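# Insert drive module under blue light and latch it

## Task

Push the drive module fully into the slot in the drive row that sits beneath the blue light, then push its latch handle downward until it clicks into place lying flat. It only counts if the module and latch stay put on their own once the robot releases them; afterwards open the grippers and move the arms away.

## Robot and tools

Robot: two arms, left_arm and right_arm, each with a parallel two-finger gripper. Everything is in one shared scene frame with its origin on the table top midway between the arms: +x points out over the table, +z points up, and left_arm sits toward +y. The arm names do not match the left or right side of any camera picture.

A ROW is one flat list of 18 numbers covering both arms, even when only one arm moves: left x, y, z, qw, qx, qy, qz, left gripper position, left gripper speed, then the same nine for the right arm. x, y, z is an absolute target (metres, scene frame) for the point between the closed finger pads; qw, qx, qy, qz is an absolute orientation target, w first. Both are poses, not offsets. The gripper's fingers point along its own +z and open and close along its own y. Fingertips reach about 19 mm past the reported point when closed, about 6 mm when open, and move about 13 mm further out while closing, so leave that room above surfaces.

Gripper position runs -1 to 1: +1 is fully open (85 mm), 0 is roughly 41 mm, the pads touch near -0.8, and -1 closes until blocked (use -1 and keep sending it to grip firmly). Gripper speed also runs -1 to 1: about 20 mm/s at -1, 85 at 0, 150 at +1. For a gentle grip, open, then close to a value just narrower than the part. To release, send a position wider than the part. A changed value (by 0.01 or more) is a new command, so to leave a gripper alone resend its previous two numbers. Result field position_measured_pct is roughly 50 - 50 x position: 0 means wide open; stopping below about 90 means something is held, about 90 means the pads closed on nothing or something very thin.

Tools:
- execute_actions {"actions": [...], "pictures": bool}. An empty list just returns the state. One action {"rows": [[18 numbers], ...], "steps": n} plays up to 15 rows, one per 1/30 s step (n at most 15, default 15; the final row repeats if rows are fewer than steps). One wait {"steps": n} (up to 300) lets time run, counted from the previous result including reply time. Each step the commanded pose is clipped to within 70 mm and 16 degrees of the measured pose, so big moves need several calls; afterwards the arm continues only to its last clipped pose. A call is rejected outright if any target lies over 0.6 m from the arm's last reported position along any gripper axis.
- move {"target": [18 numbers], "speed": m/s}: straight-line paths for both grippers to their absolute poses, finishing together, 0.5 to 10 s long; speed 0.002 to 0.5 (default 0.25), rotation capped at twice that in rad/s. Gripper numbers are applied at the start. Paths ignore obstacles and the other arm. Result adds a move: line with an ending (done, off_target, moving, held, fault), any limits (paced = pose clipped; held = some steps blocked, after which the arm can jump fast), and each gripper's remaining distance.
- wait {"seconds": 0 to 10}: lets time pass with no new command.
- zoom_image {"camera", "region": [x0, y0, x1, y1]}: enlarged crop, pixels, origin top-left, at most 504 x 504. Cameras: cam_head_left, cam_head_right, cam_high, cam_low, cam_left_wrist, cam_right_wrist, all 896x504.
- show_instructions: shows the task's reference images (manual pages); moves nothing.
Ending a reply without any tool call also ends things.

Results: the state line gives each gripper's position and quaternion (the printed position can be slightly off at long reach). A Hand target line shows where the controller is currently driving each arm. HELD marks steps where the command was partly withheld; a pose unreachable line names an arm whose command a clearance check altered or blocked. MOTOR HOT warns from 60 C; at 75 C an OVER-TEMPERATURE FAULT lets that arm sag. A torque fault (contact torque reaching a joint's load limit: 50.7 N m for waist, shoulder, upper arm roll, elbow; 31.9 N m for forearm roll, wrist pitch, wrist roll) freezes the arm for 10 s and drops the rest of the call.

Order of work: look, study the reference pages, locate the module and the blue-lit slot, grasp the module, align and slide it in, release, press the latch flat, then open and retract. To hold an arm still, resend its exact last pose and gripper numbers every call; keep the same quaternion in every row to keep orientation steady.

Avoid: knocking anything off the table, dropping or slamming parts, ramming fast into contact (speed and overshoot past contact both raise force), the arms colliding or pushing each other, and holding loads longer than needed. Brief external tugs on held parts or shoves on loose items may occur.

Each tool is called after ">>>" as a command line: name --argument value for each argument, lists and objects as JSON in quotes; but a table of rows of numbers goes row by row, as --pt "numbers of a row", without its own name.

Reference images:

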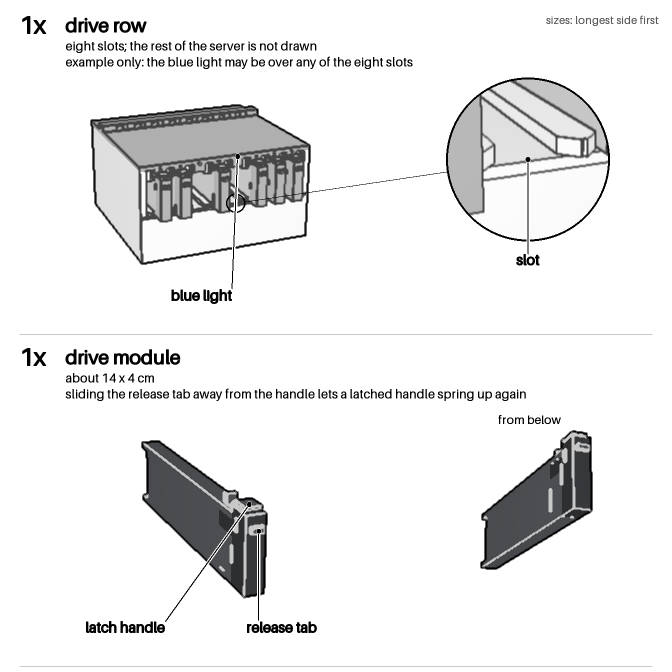

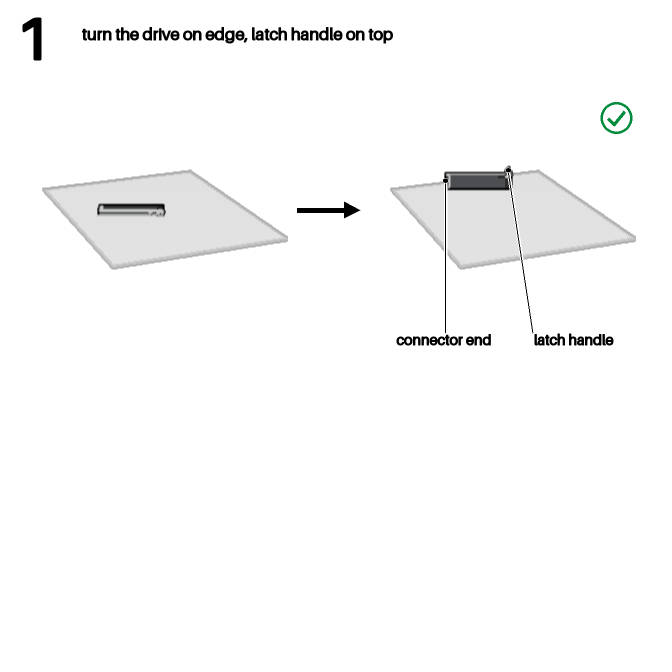

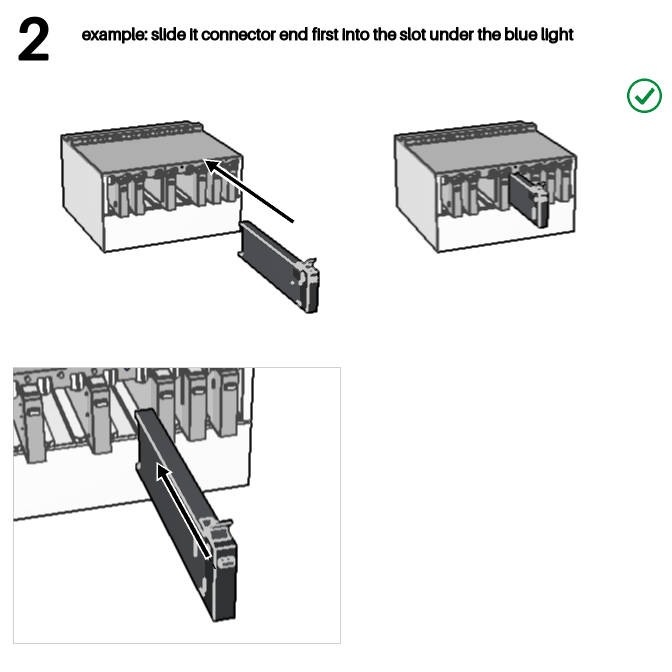

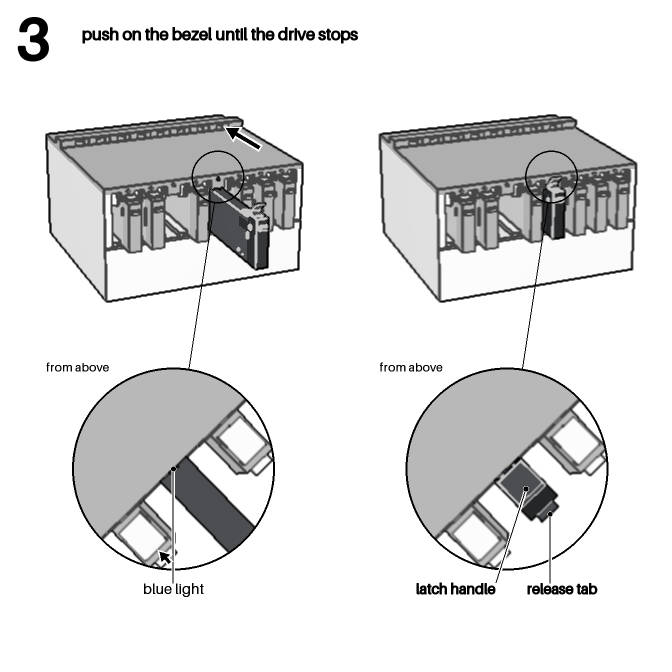

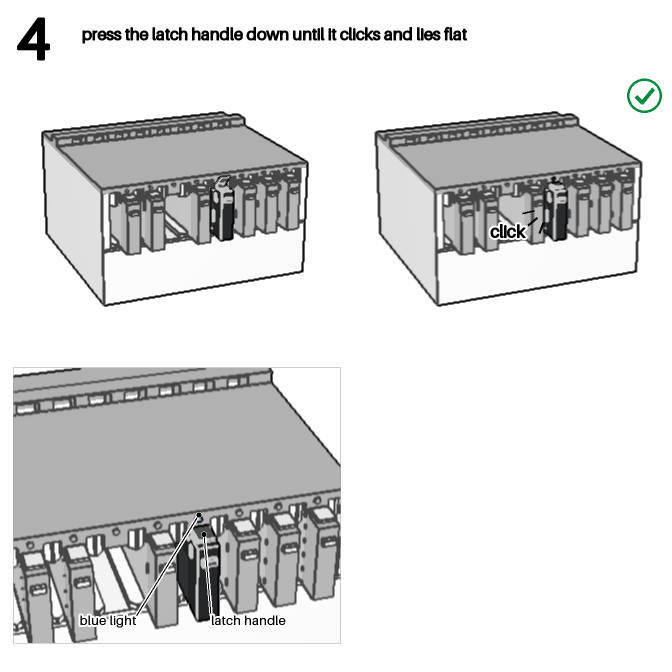

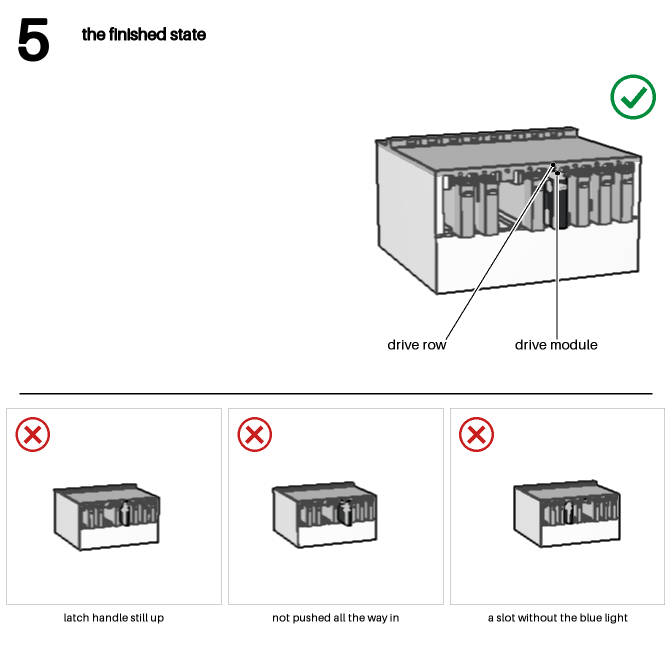

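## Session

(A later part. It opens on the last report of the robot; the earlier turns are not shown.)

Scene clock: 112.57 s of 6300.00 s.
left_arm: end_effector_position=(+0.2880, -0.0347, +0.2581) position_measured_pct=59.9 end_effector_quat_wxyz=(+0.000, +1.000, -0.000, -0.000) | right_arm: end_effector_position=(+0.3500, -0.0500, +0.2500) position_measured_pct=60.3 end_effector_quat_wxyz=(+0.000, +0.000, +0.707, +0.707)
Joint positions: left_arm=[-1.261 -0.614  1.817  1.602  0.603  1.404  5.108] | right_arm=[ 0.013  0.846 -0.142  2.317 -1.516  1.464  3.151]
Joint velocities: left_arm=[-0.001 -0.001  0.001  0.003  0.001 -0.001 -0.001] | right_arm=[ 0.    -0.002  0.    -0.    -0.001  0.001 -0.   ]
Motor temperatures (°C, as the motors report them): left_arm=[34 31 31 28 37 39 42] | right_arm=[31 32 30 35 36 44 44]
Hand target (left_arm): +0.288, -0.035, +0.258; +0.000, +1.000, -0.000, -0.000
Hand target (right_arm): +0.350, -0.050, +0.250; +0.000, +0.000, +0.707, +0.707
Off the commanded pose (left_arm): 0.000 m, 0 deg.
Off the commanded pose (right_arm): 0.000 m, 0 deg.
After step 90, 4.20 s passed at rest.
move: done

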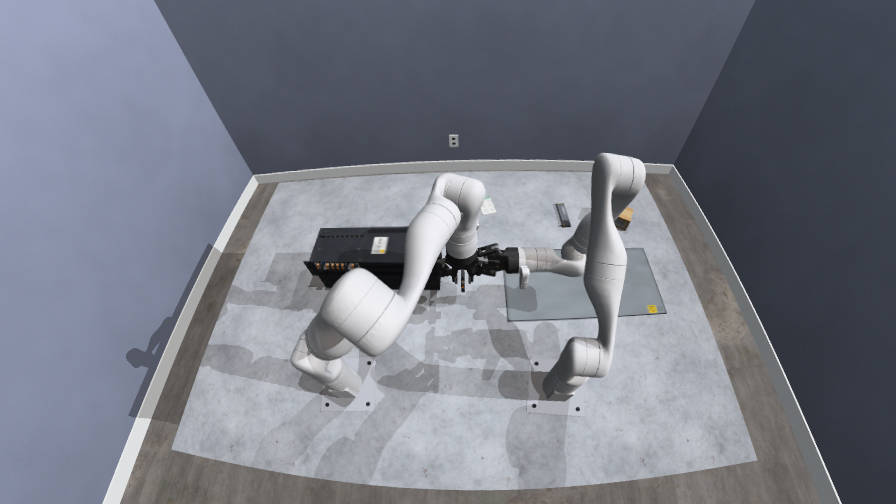

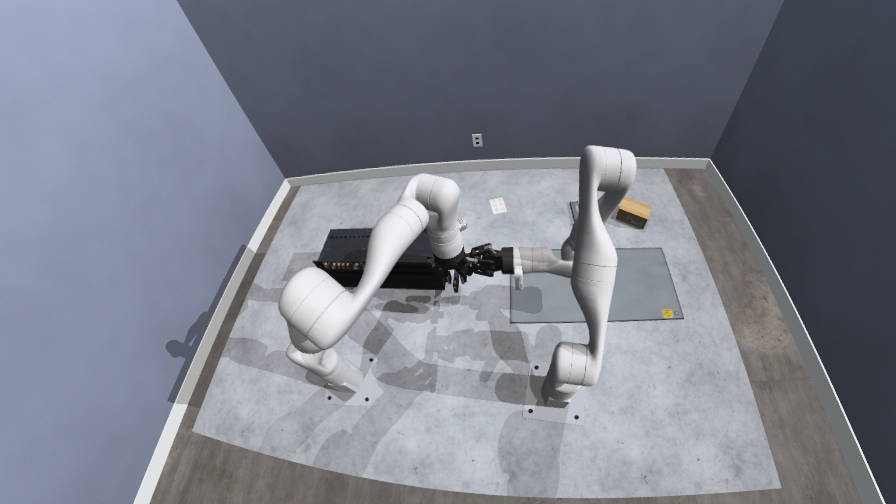

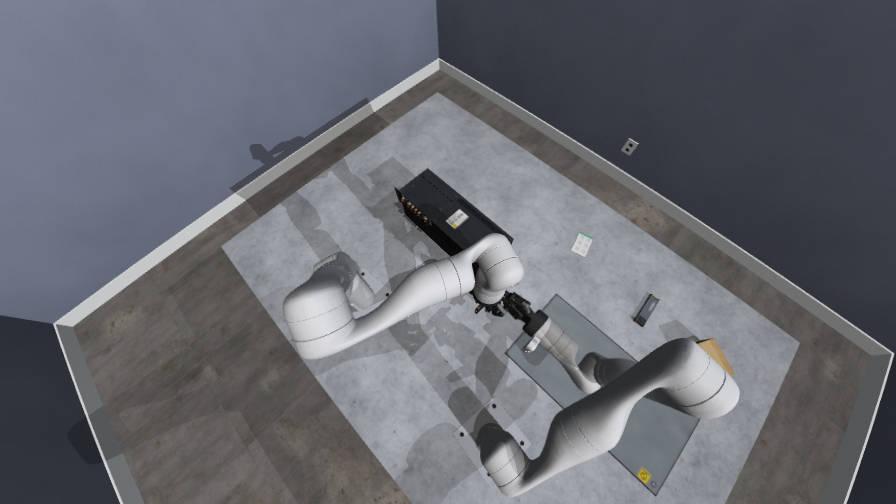

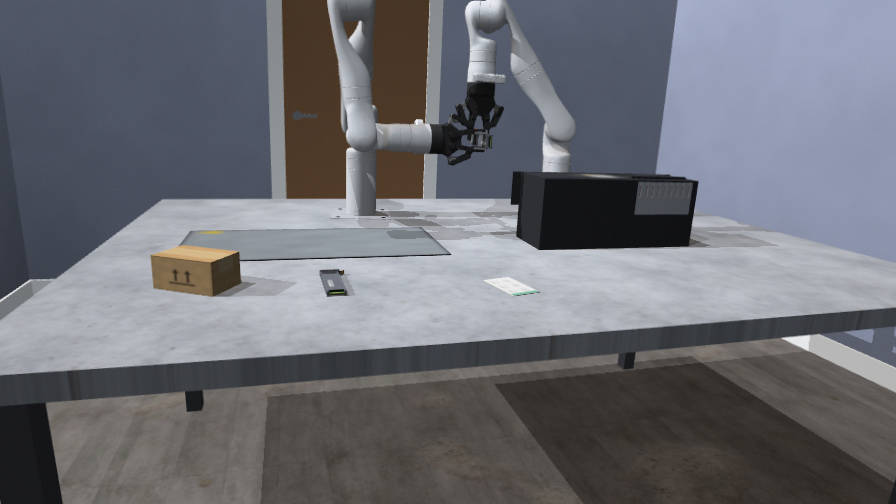

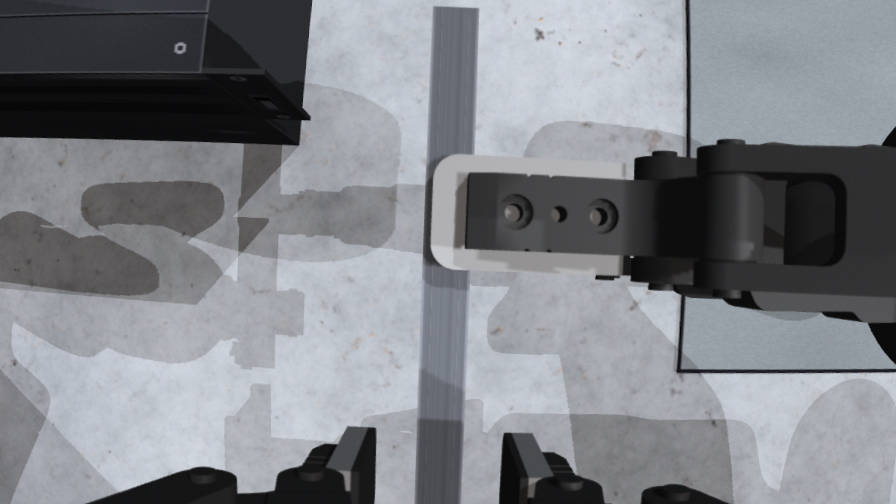

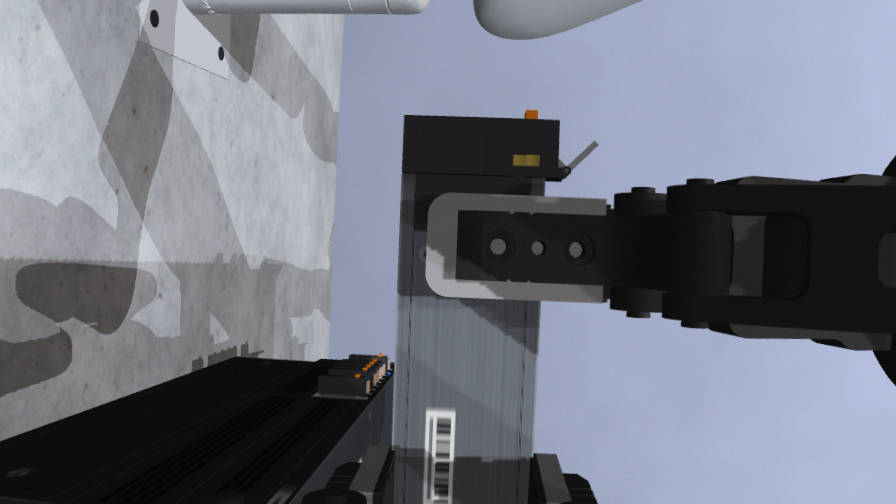

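>>> move --target '[0.296,-0.035,0.258,0,0.985,0,0.174,-0.2,0,0.35,-0.05,0.25,0,0,0.7071,0.7071,-1,-0.5]' --speed 0.08

>>> move --target '[0.296,-0.035,0.258,0,0.985,0,0.174,-1,-0.7,0.35,-0.05,0.25,0,0,0.7071,0.7071,-1,-0.5]'

>>> move --target '[0.296,-0.035,0.258,0,0.985,0,0.174,-1,-0.7,0.35,-0.05,0.25,0,0,0.7071,0.7071,0.3,0]'

>>> move --target '[0.26,0.45,0.22,0,0.985,0,0.174,-1,-0.7,0.35,-0.05,0.25,0,0,0.7071,0.7071,0.3,0]' --speed 0.2

Scene clock: 131.43 s of 6300.00 s.
left_arm: end_effector_position=(+0.2964, -0.0349, +0.2586) position_measured_pct=59.9 end_effector_quat_wxyz=(+0.000, +0.985, +0.001, +0.174) | right_arm: end_effector_position=(+0.3500, -0.0500, +0.2500) position_measured_pct=60.3 end_effector_quat_wxyz=(+0.000, -0.000, +0.707, +0.707)
Joint positions: left_arm=[-0.906 -0.665  1.594  1.785  0.507  1.077  5.224] | right_arm=[ 0.013  0.846 -0.142  2.317 -1.516  1.464  3.151]
Joint velocities: left_arm=[ 0.01  -0.003  0.     0.004  0.002 -0.004  0.002] | right_arm=[ 0.     0.    -0.001  0.    -0.     0.001  0.001]
Motor temperatures (°C, as the motors report them): left_arm=[34 31 31 28 37 39 42] | right_arm=[31 32 30 35 36 44 44]
Hand target (left_arm): +0.296, -0.035, +0.258; +0.000, +0.985, +0.000, +0.175
Hand target (right_arm): +0.350, -0.050, +0.250; +0.000, -0.000, +0.707, +0.707
Off the commanded pose (left_arm): 0.001 m, 0 deg.
Off the commanded pose (right_arm): 0.000 m, 0 deg.
After step 90, 13.40 s passed at rest.
move: done

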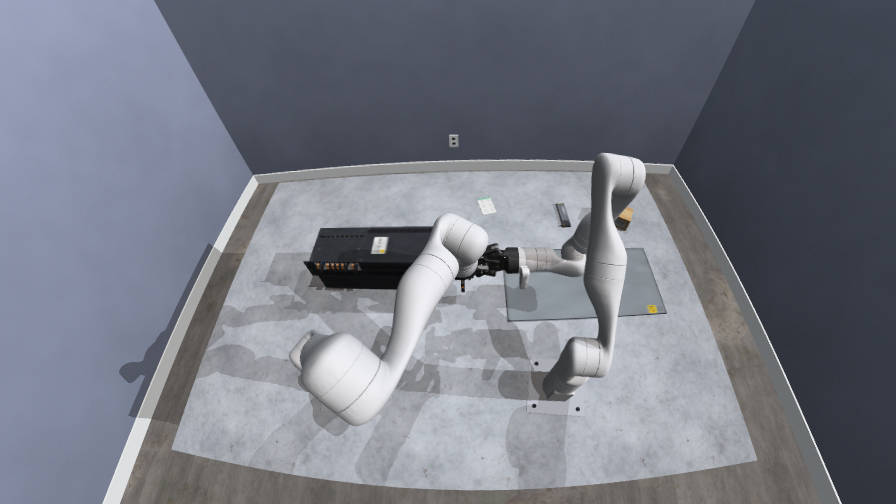

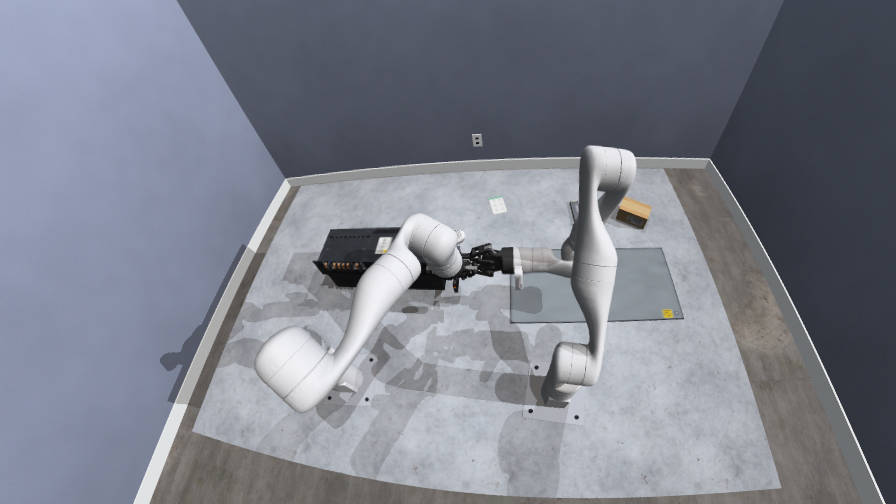

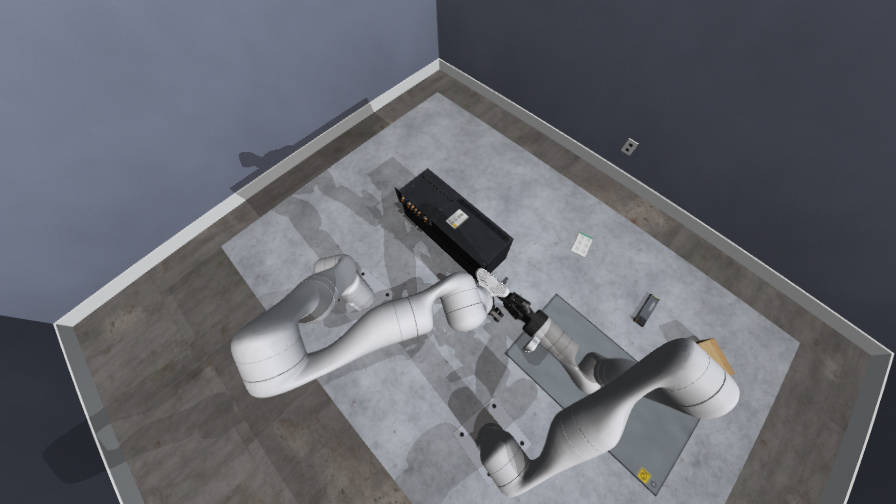

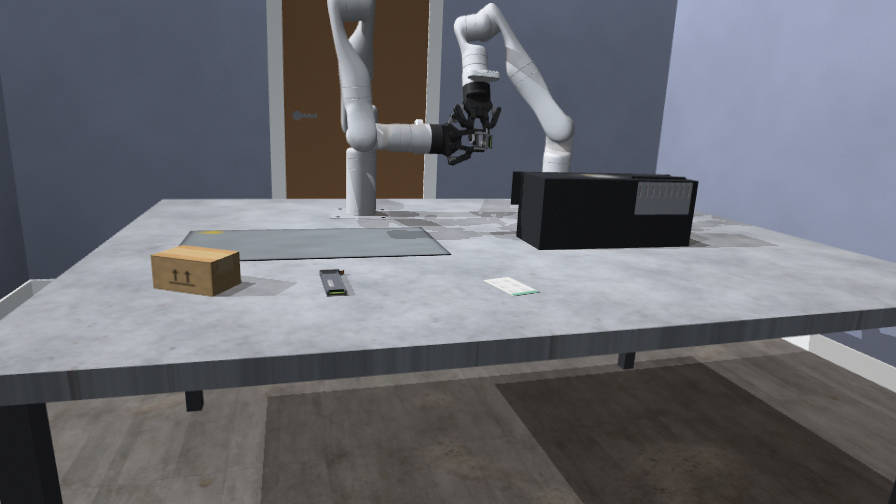

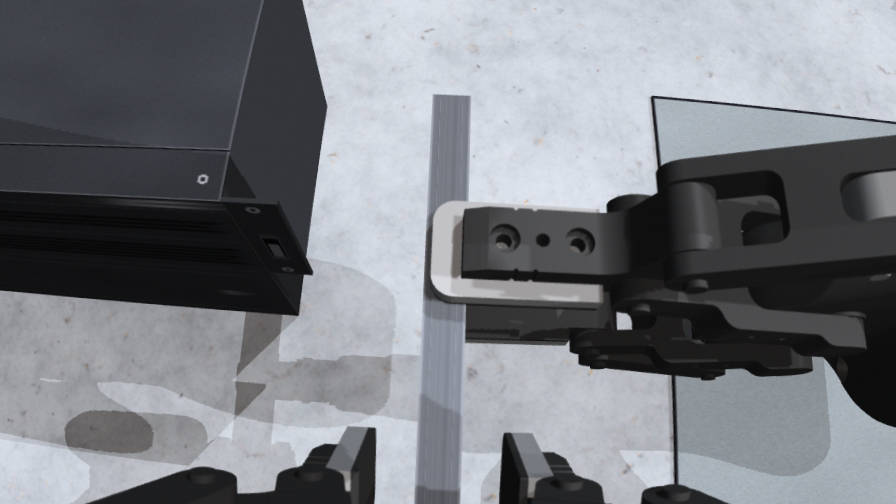

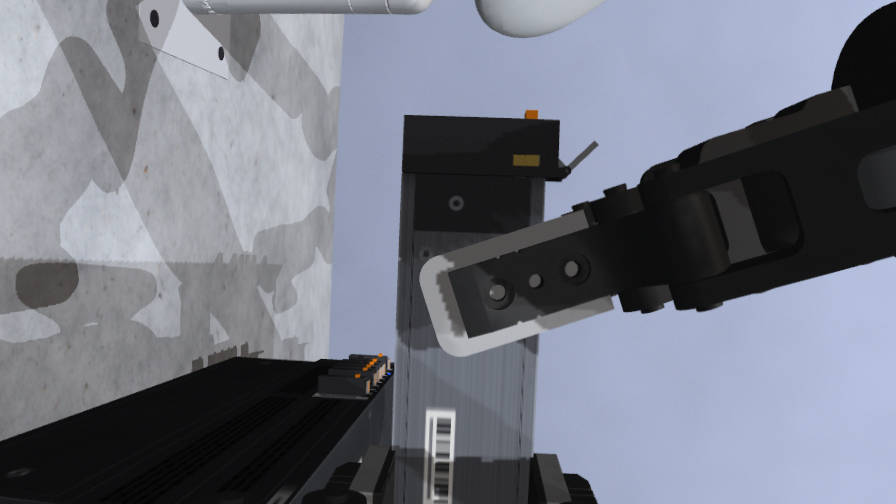

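Scene clock: 132.37 s of 6300.00 s.
left_arm: end_effector_position=(+0.2961, -0.0348, +0.2580) position_measured_pct=82.9 end_effector_quat_wxyz=(-0.000, +0.985, +0.000, +0.174) | right_arm: end_effector_position=(+0.3502, -0.0501, +0.2498) position_measured_pct=60.3 end_effector_quat_wxyz=(+0.000, +0.000, +0.707, +0.707)
Joint positions: left_arm=[-0.906 -0.665  1.596  1.786  0.507  1.076  5.223] | right_arm=[ 0.013  0.846 -0.142  2.317 -1.516  1.464  3.151]
Joint velocities: left_arm=[ 0.     0.001  0.001 -0.     0.001 -0.     0.   ] | right_arm=[-0.001 -0.002  0.     0.     0.    -0.     0.   ]
Motor temperatures (°C, as the motors report them): left_arm=[34 31 31 28 37 39 42] | right_arm=[31 32 30 35 36 44 44]
Hand target (left_arm): +0.296, -0.035, +0.258; +0.000, +0.985, -0.000, +0.174
Hand target (right_arm): +0.350, -0.050, +0.250; +0.000, +0.000, +0.707, +0.707
Off the commanded pose (left_arm): 0.000 m, 0 deg.
Off the commanded pose (right_arm): 0.000 m, 0 deg.
move: done

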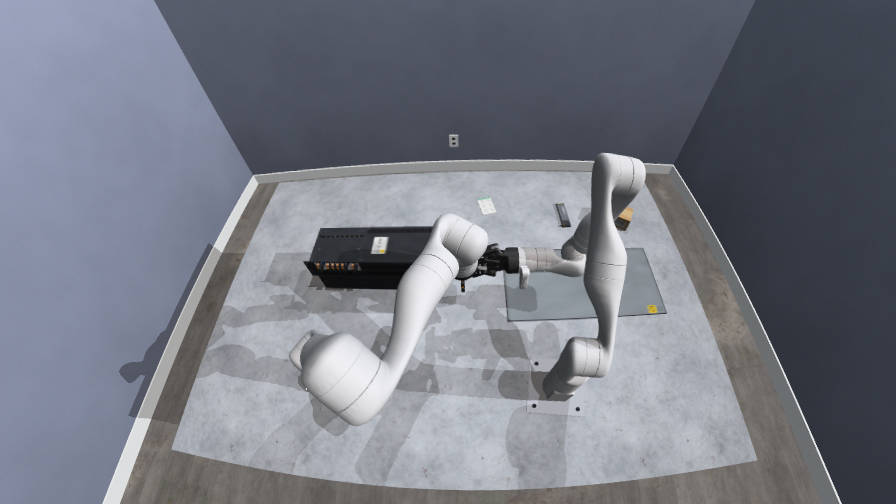

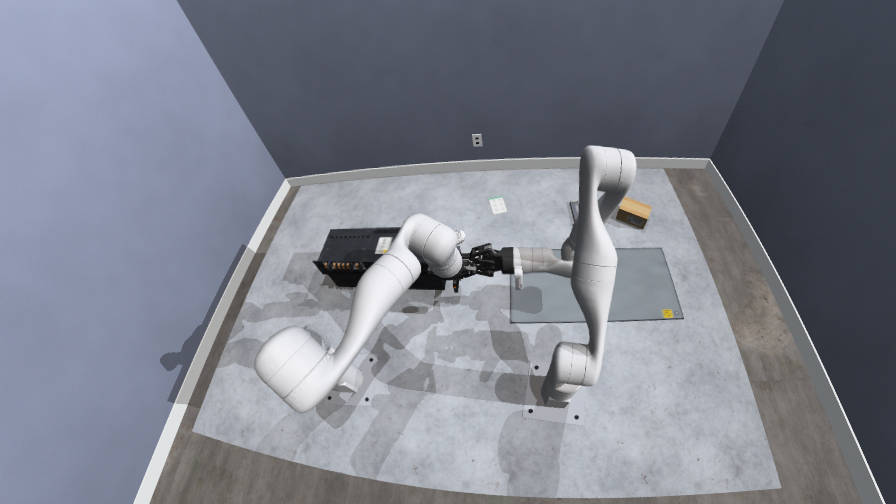

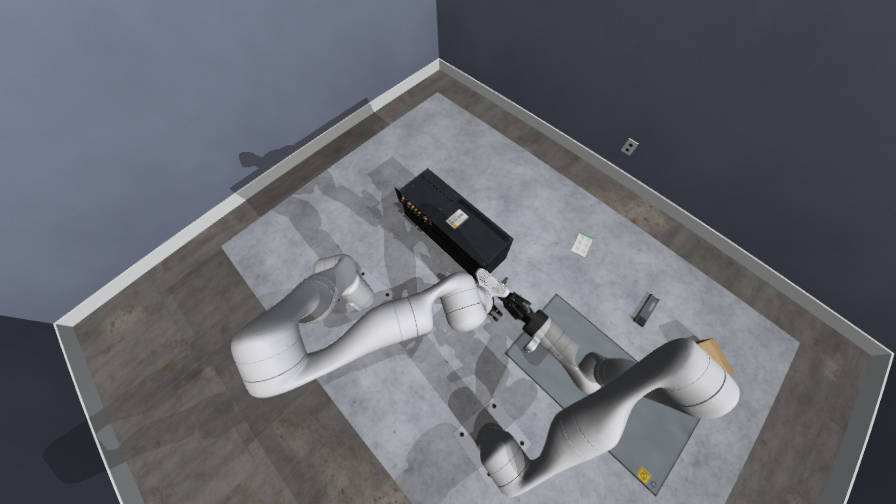

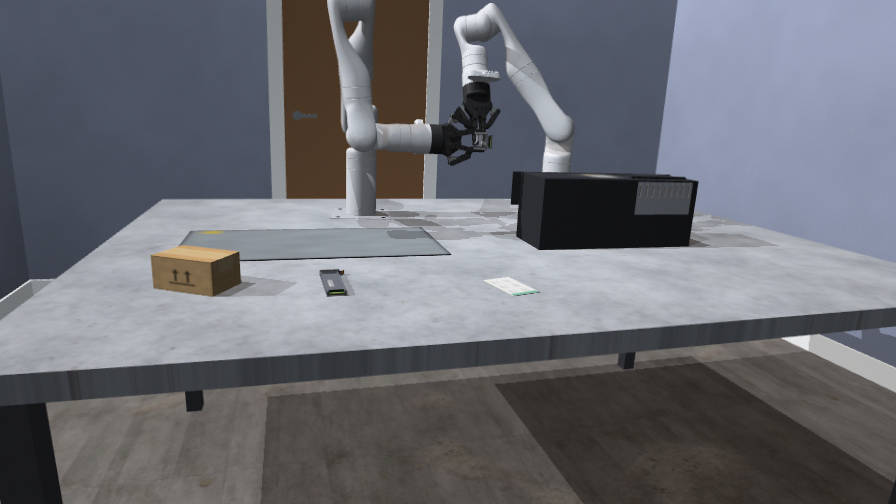

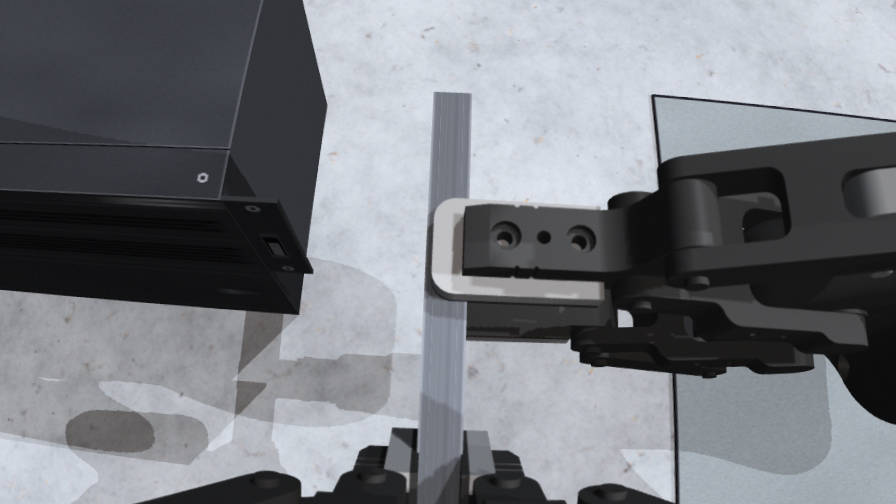

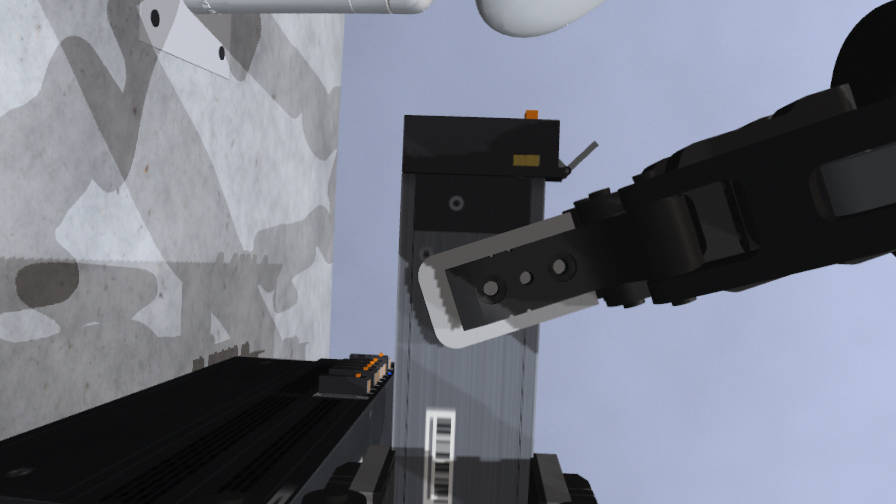

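Scene clock: 133.07 s of 6300.00 s.
left_arm: end_effector_position=(+0.2960, -0.0350, +0.2580) position_measured_pct=82.9 end_effector_quat_wxyz=(+0.000, +0.985, -0.000, +0.174) | right_arm: end_effector_position=(+0.3500, -0.0500, +0.2500) position_measured_pct=34.9 end_effector_quat_wxyz=(+0.000, +0.000, +0.707, +0.707)
Joint positions: left_arm=[-0.906 -0.665  1.596  1.786  0.507  1.076  5.223] | right_arm=[ 0.013  0.846 -0.142  2.317 -1.516  1.464  3.151]
Joint velocities: left_arm=[-0.001 -0.     0.001  0.001  0.    -0.    -0.   ] | right_arm=[ 0.     0.001  0.001  0.001 -0.001  0.     0.   ]
Motor temperatures (°C, as the motors report them): left_arm=[34 31 31 28 37 39 42] | right_arm=[31 32 30 35 36 44 44]
Hand target (left_arm): +0.296, -0.035, +0.258; +0.000, +0.985, -0.000, +0.174
Hand target (right_arm): +0.350, -0.050, +0.250; +0.000, +0.000, +0.707, +0.707
Off the commanded pose (left_arm): 0.000 m, 0 deg.
Off the commanded pose (right_arm): 0.000 m, 0 deg.
move: done

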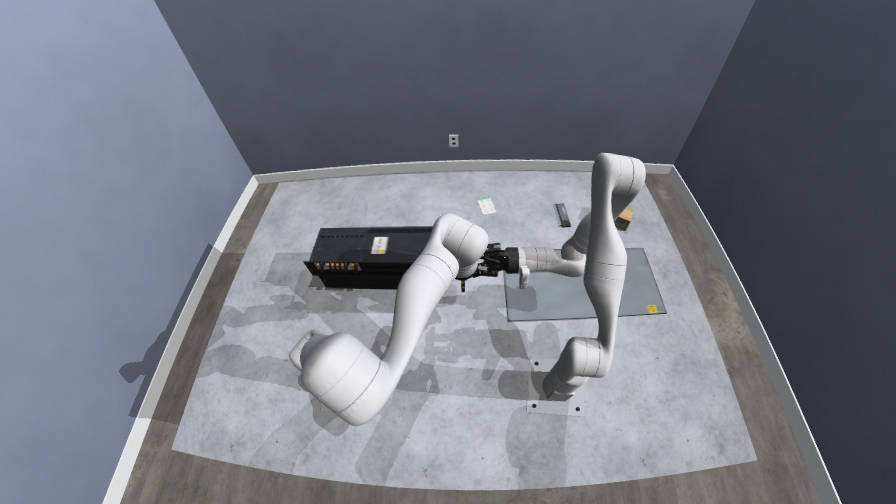

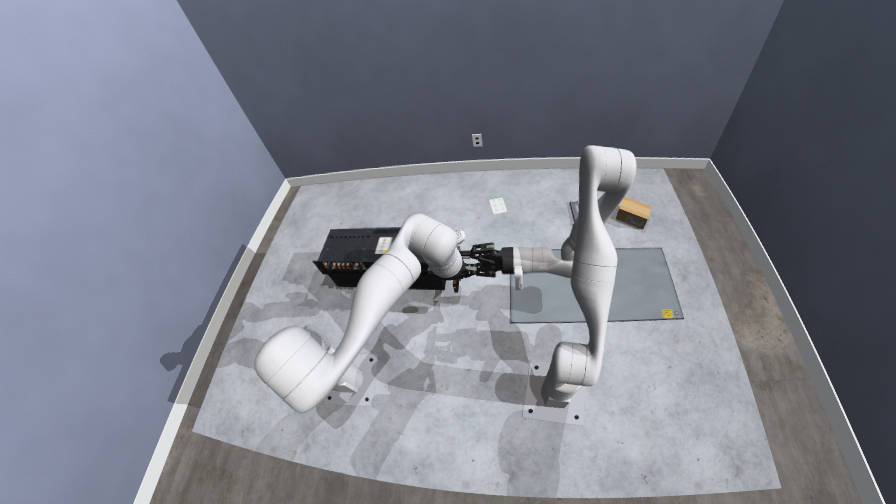

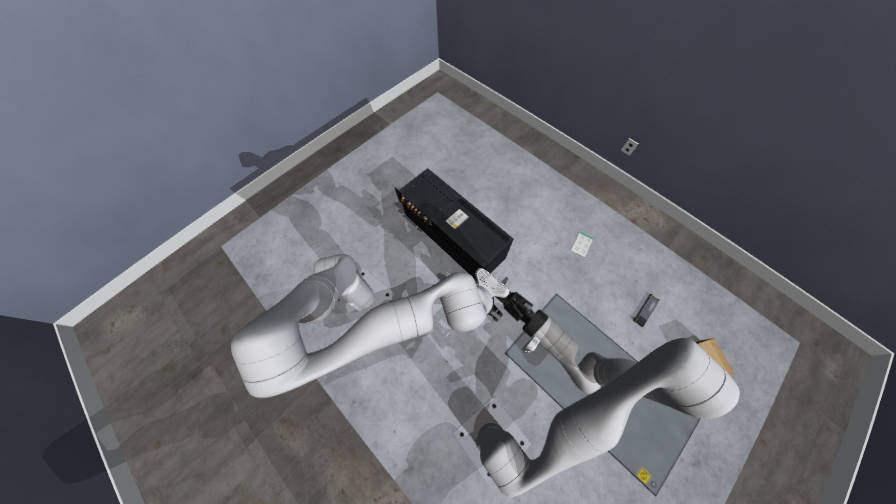

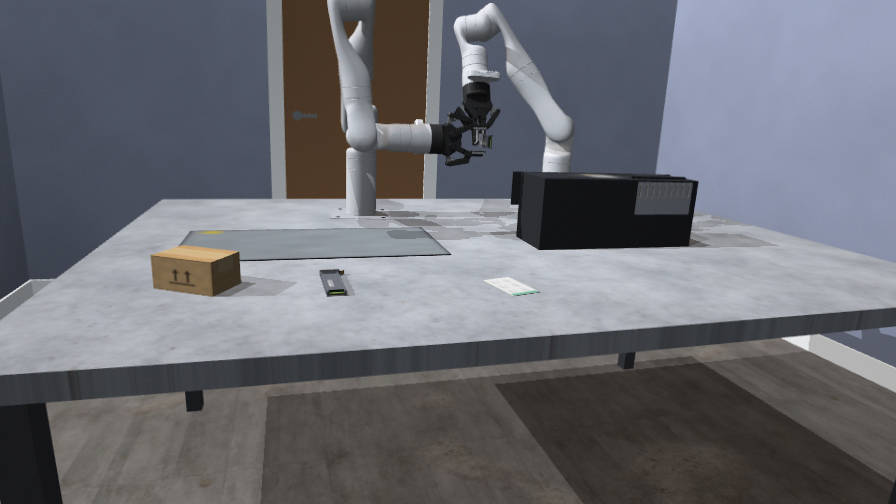

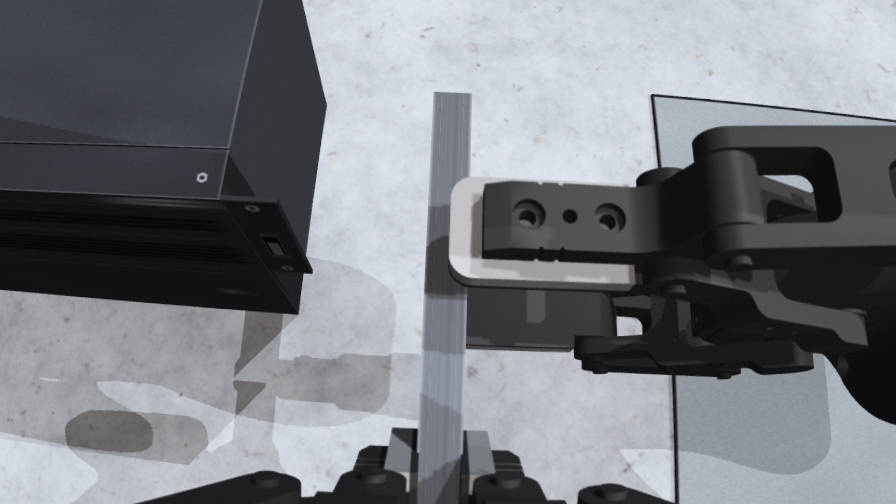

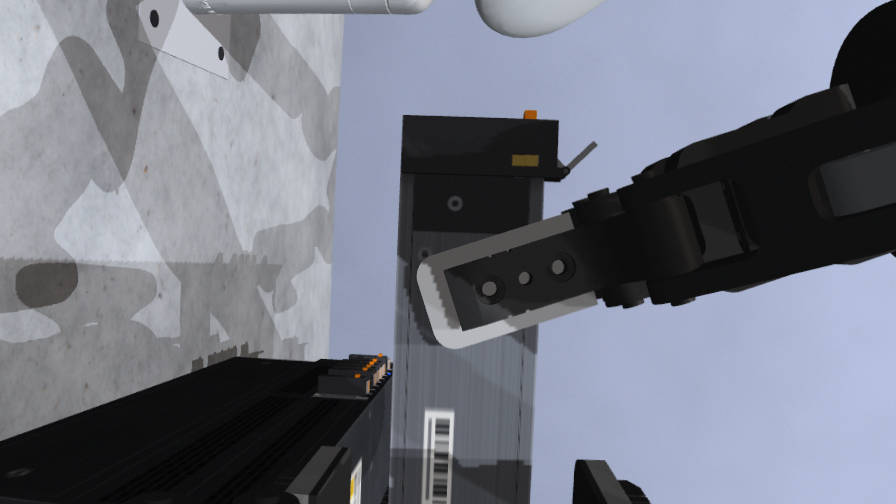

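Scene clock: 136.10 s of 6300.00 s.
left_arm: end_effector_position=(+0.2601, +0.4492, +0.2211) position_measured_pct=82.9 end_effector_quat_wxyz=(+0.002, +0.985, -0.000, +0.174) | right_arm: end_effector_position=(+0.3500, -0.0500, +0.2500) position_measured_pct=34.9 end_effector_quat_wxyz=(+0.000, -0.000, +0.707, +0.707)
Joint positions: left_arm=[-0.358 -0.246 -0.399  2.413  0.251  0.741  3.69 ] | right_arm=[ 0.013  0.846 -0.142  2.317 -1.516  1.464  3.151]
Joint velocities: left_arm=[ 0.004  0.009 -0.002 -0.     0.008  0.002 -0.011] | right_arm=[ 0.    -0.    -0.001  0.001  0.     0.001 -0.   ]
Motor temperatures (°C, as the motors report them): left_arm=[34 31 31 28 37 39 42] | right_arm=[31 32 30 35 36 44 44]
Hand target (left_arm): +0.260, +0.449, +0.221; +0.002, +0.985, -0.000, +0.173
Hand target (right_arm): +0.350, -0.050, +0.250; -0.000, -0.000, +0.707, +0.707
Off the commanded pose (left_arm): 0.001 m, 0 deg.
Off the commanded pose (right_arm): 0.000 m, 0 deg.
move: done

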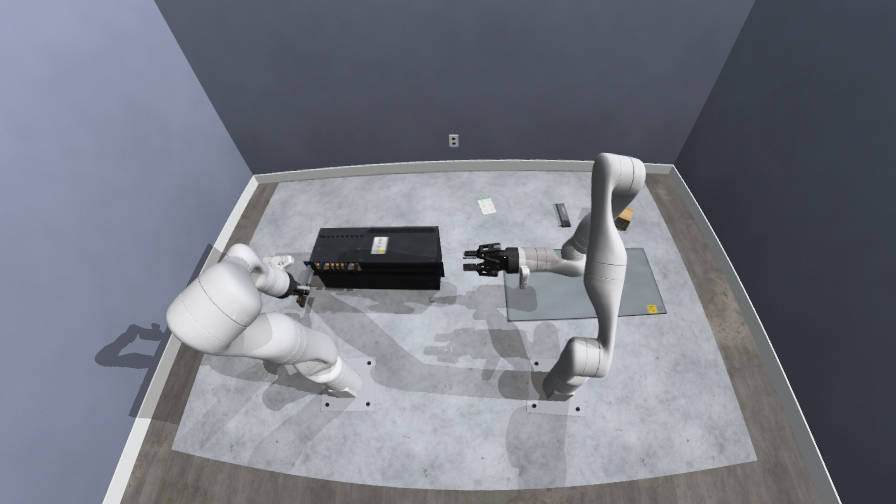

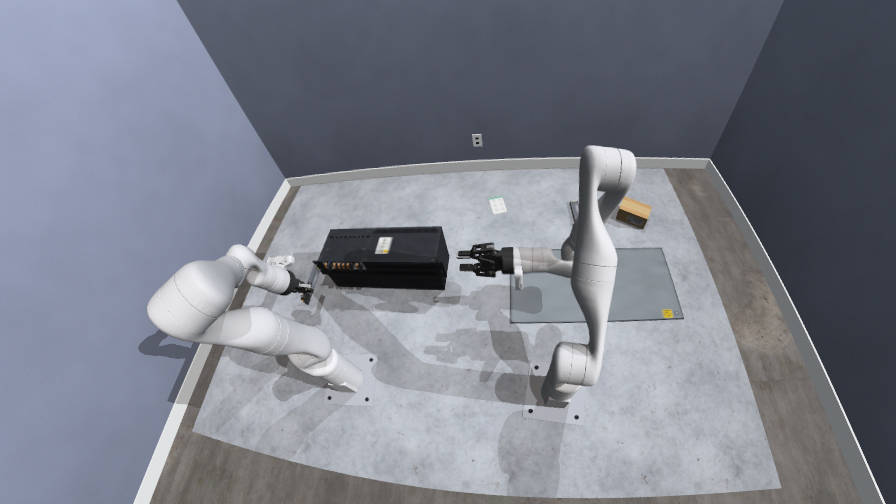

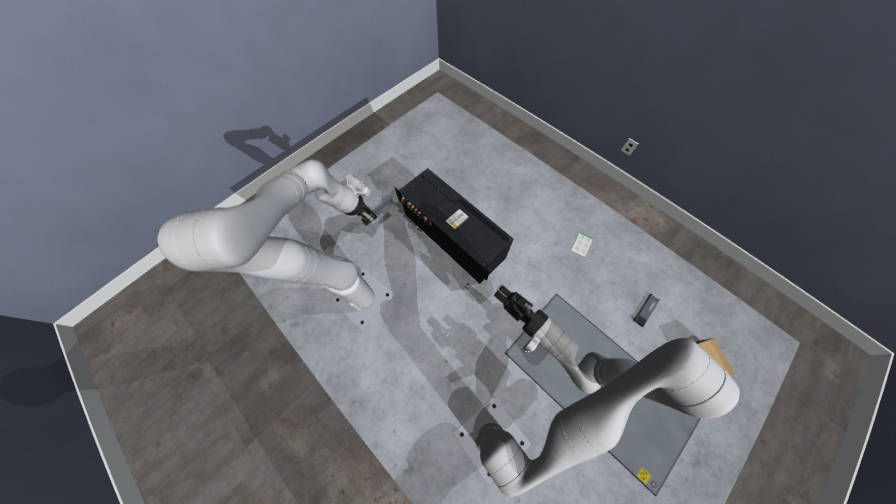

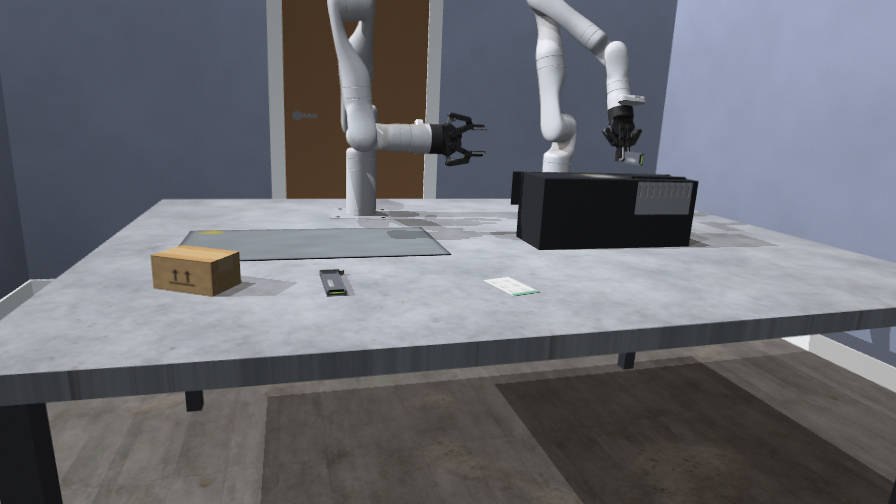

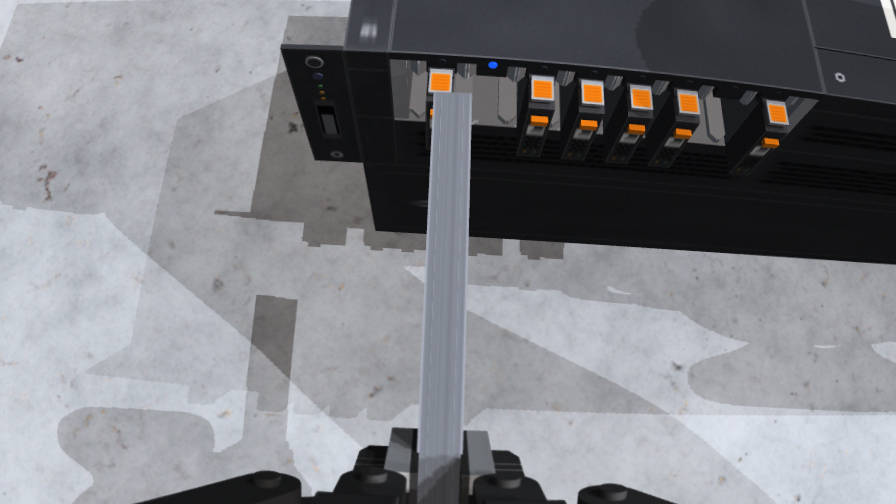

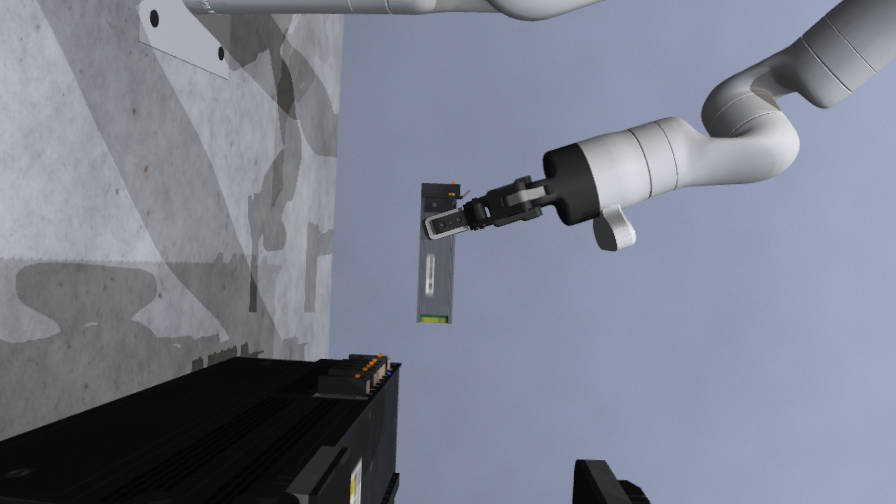

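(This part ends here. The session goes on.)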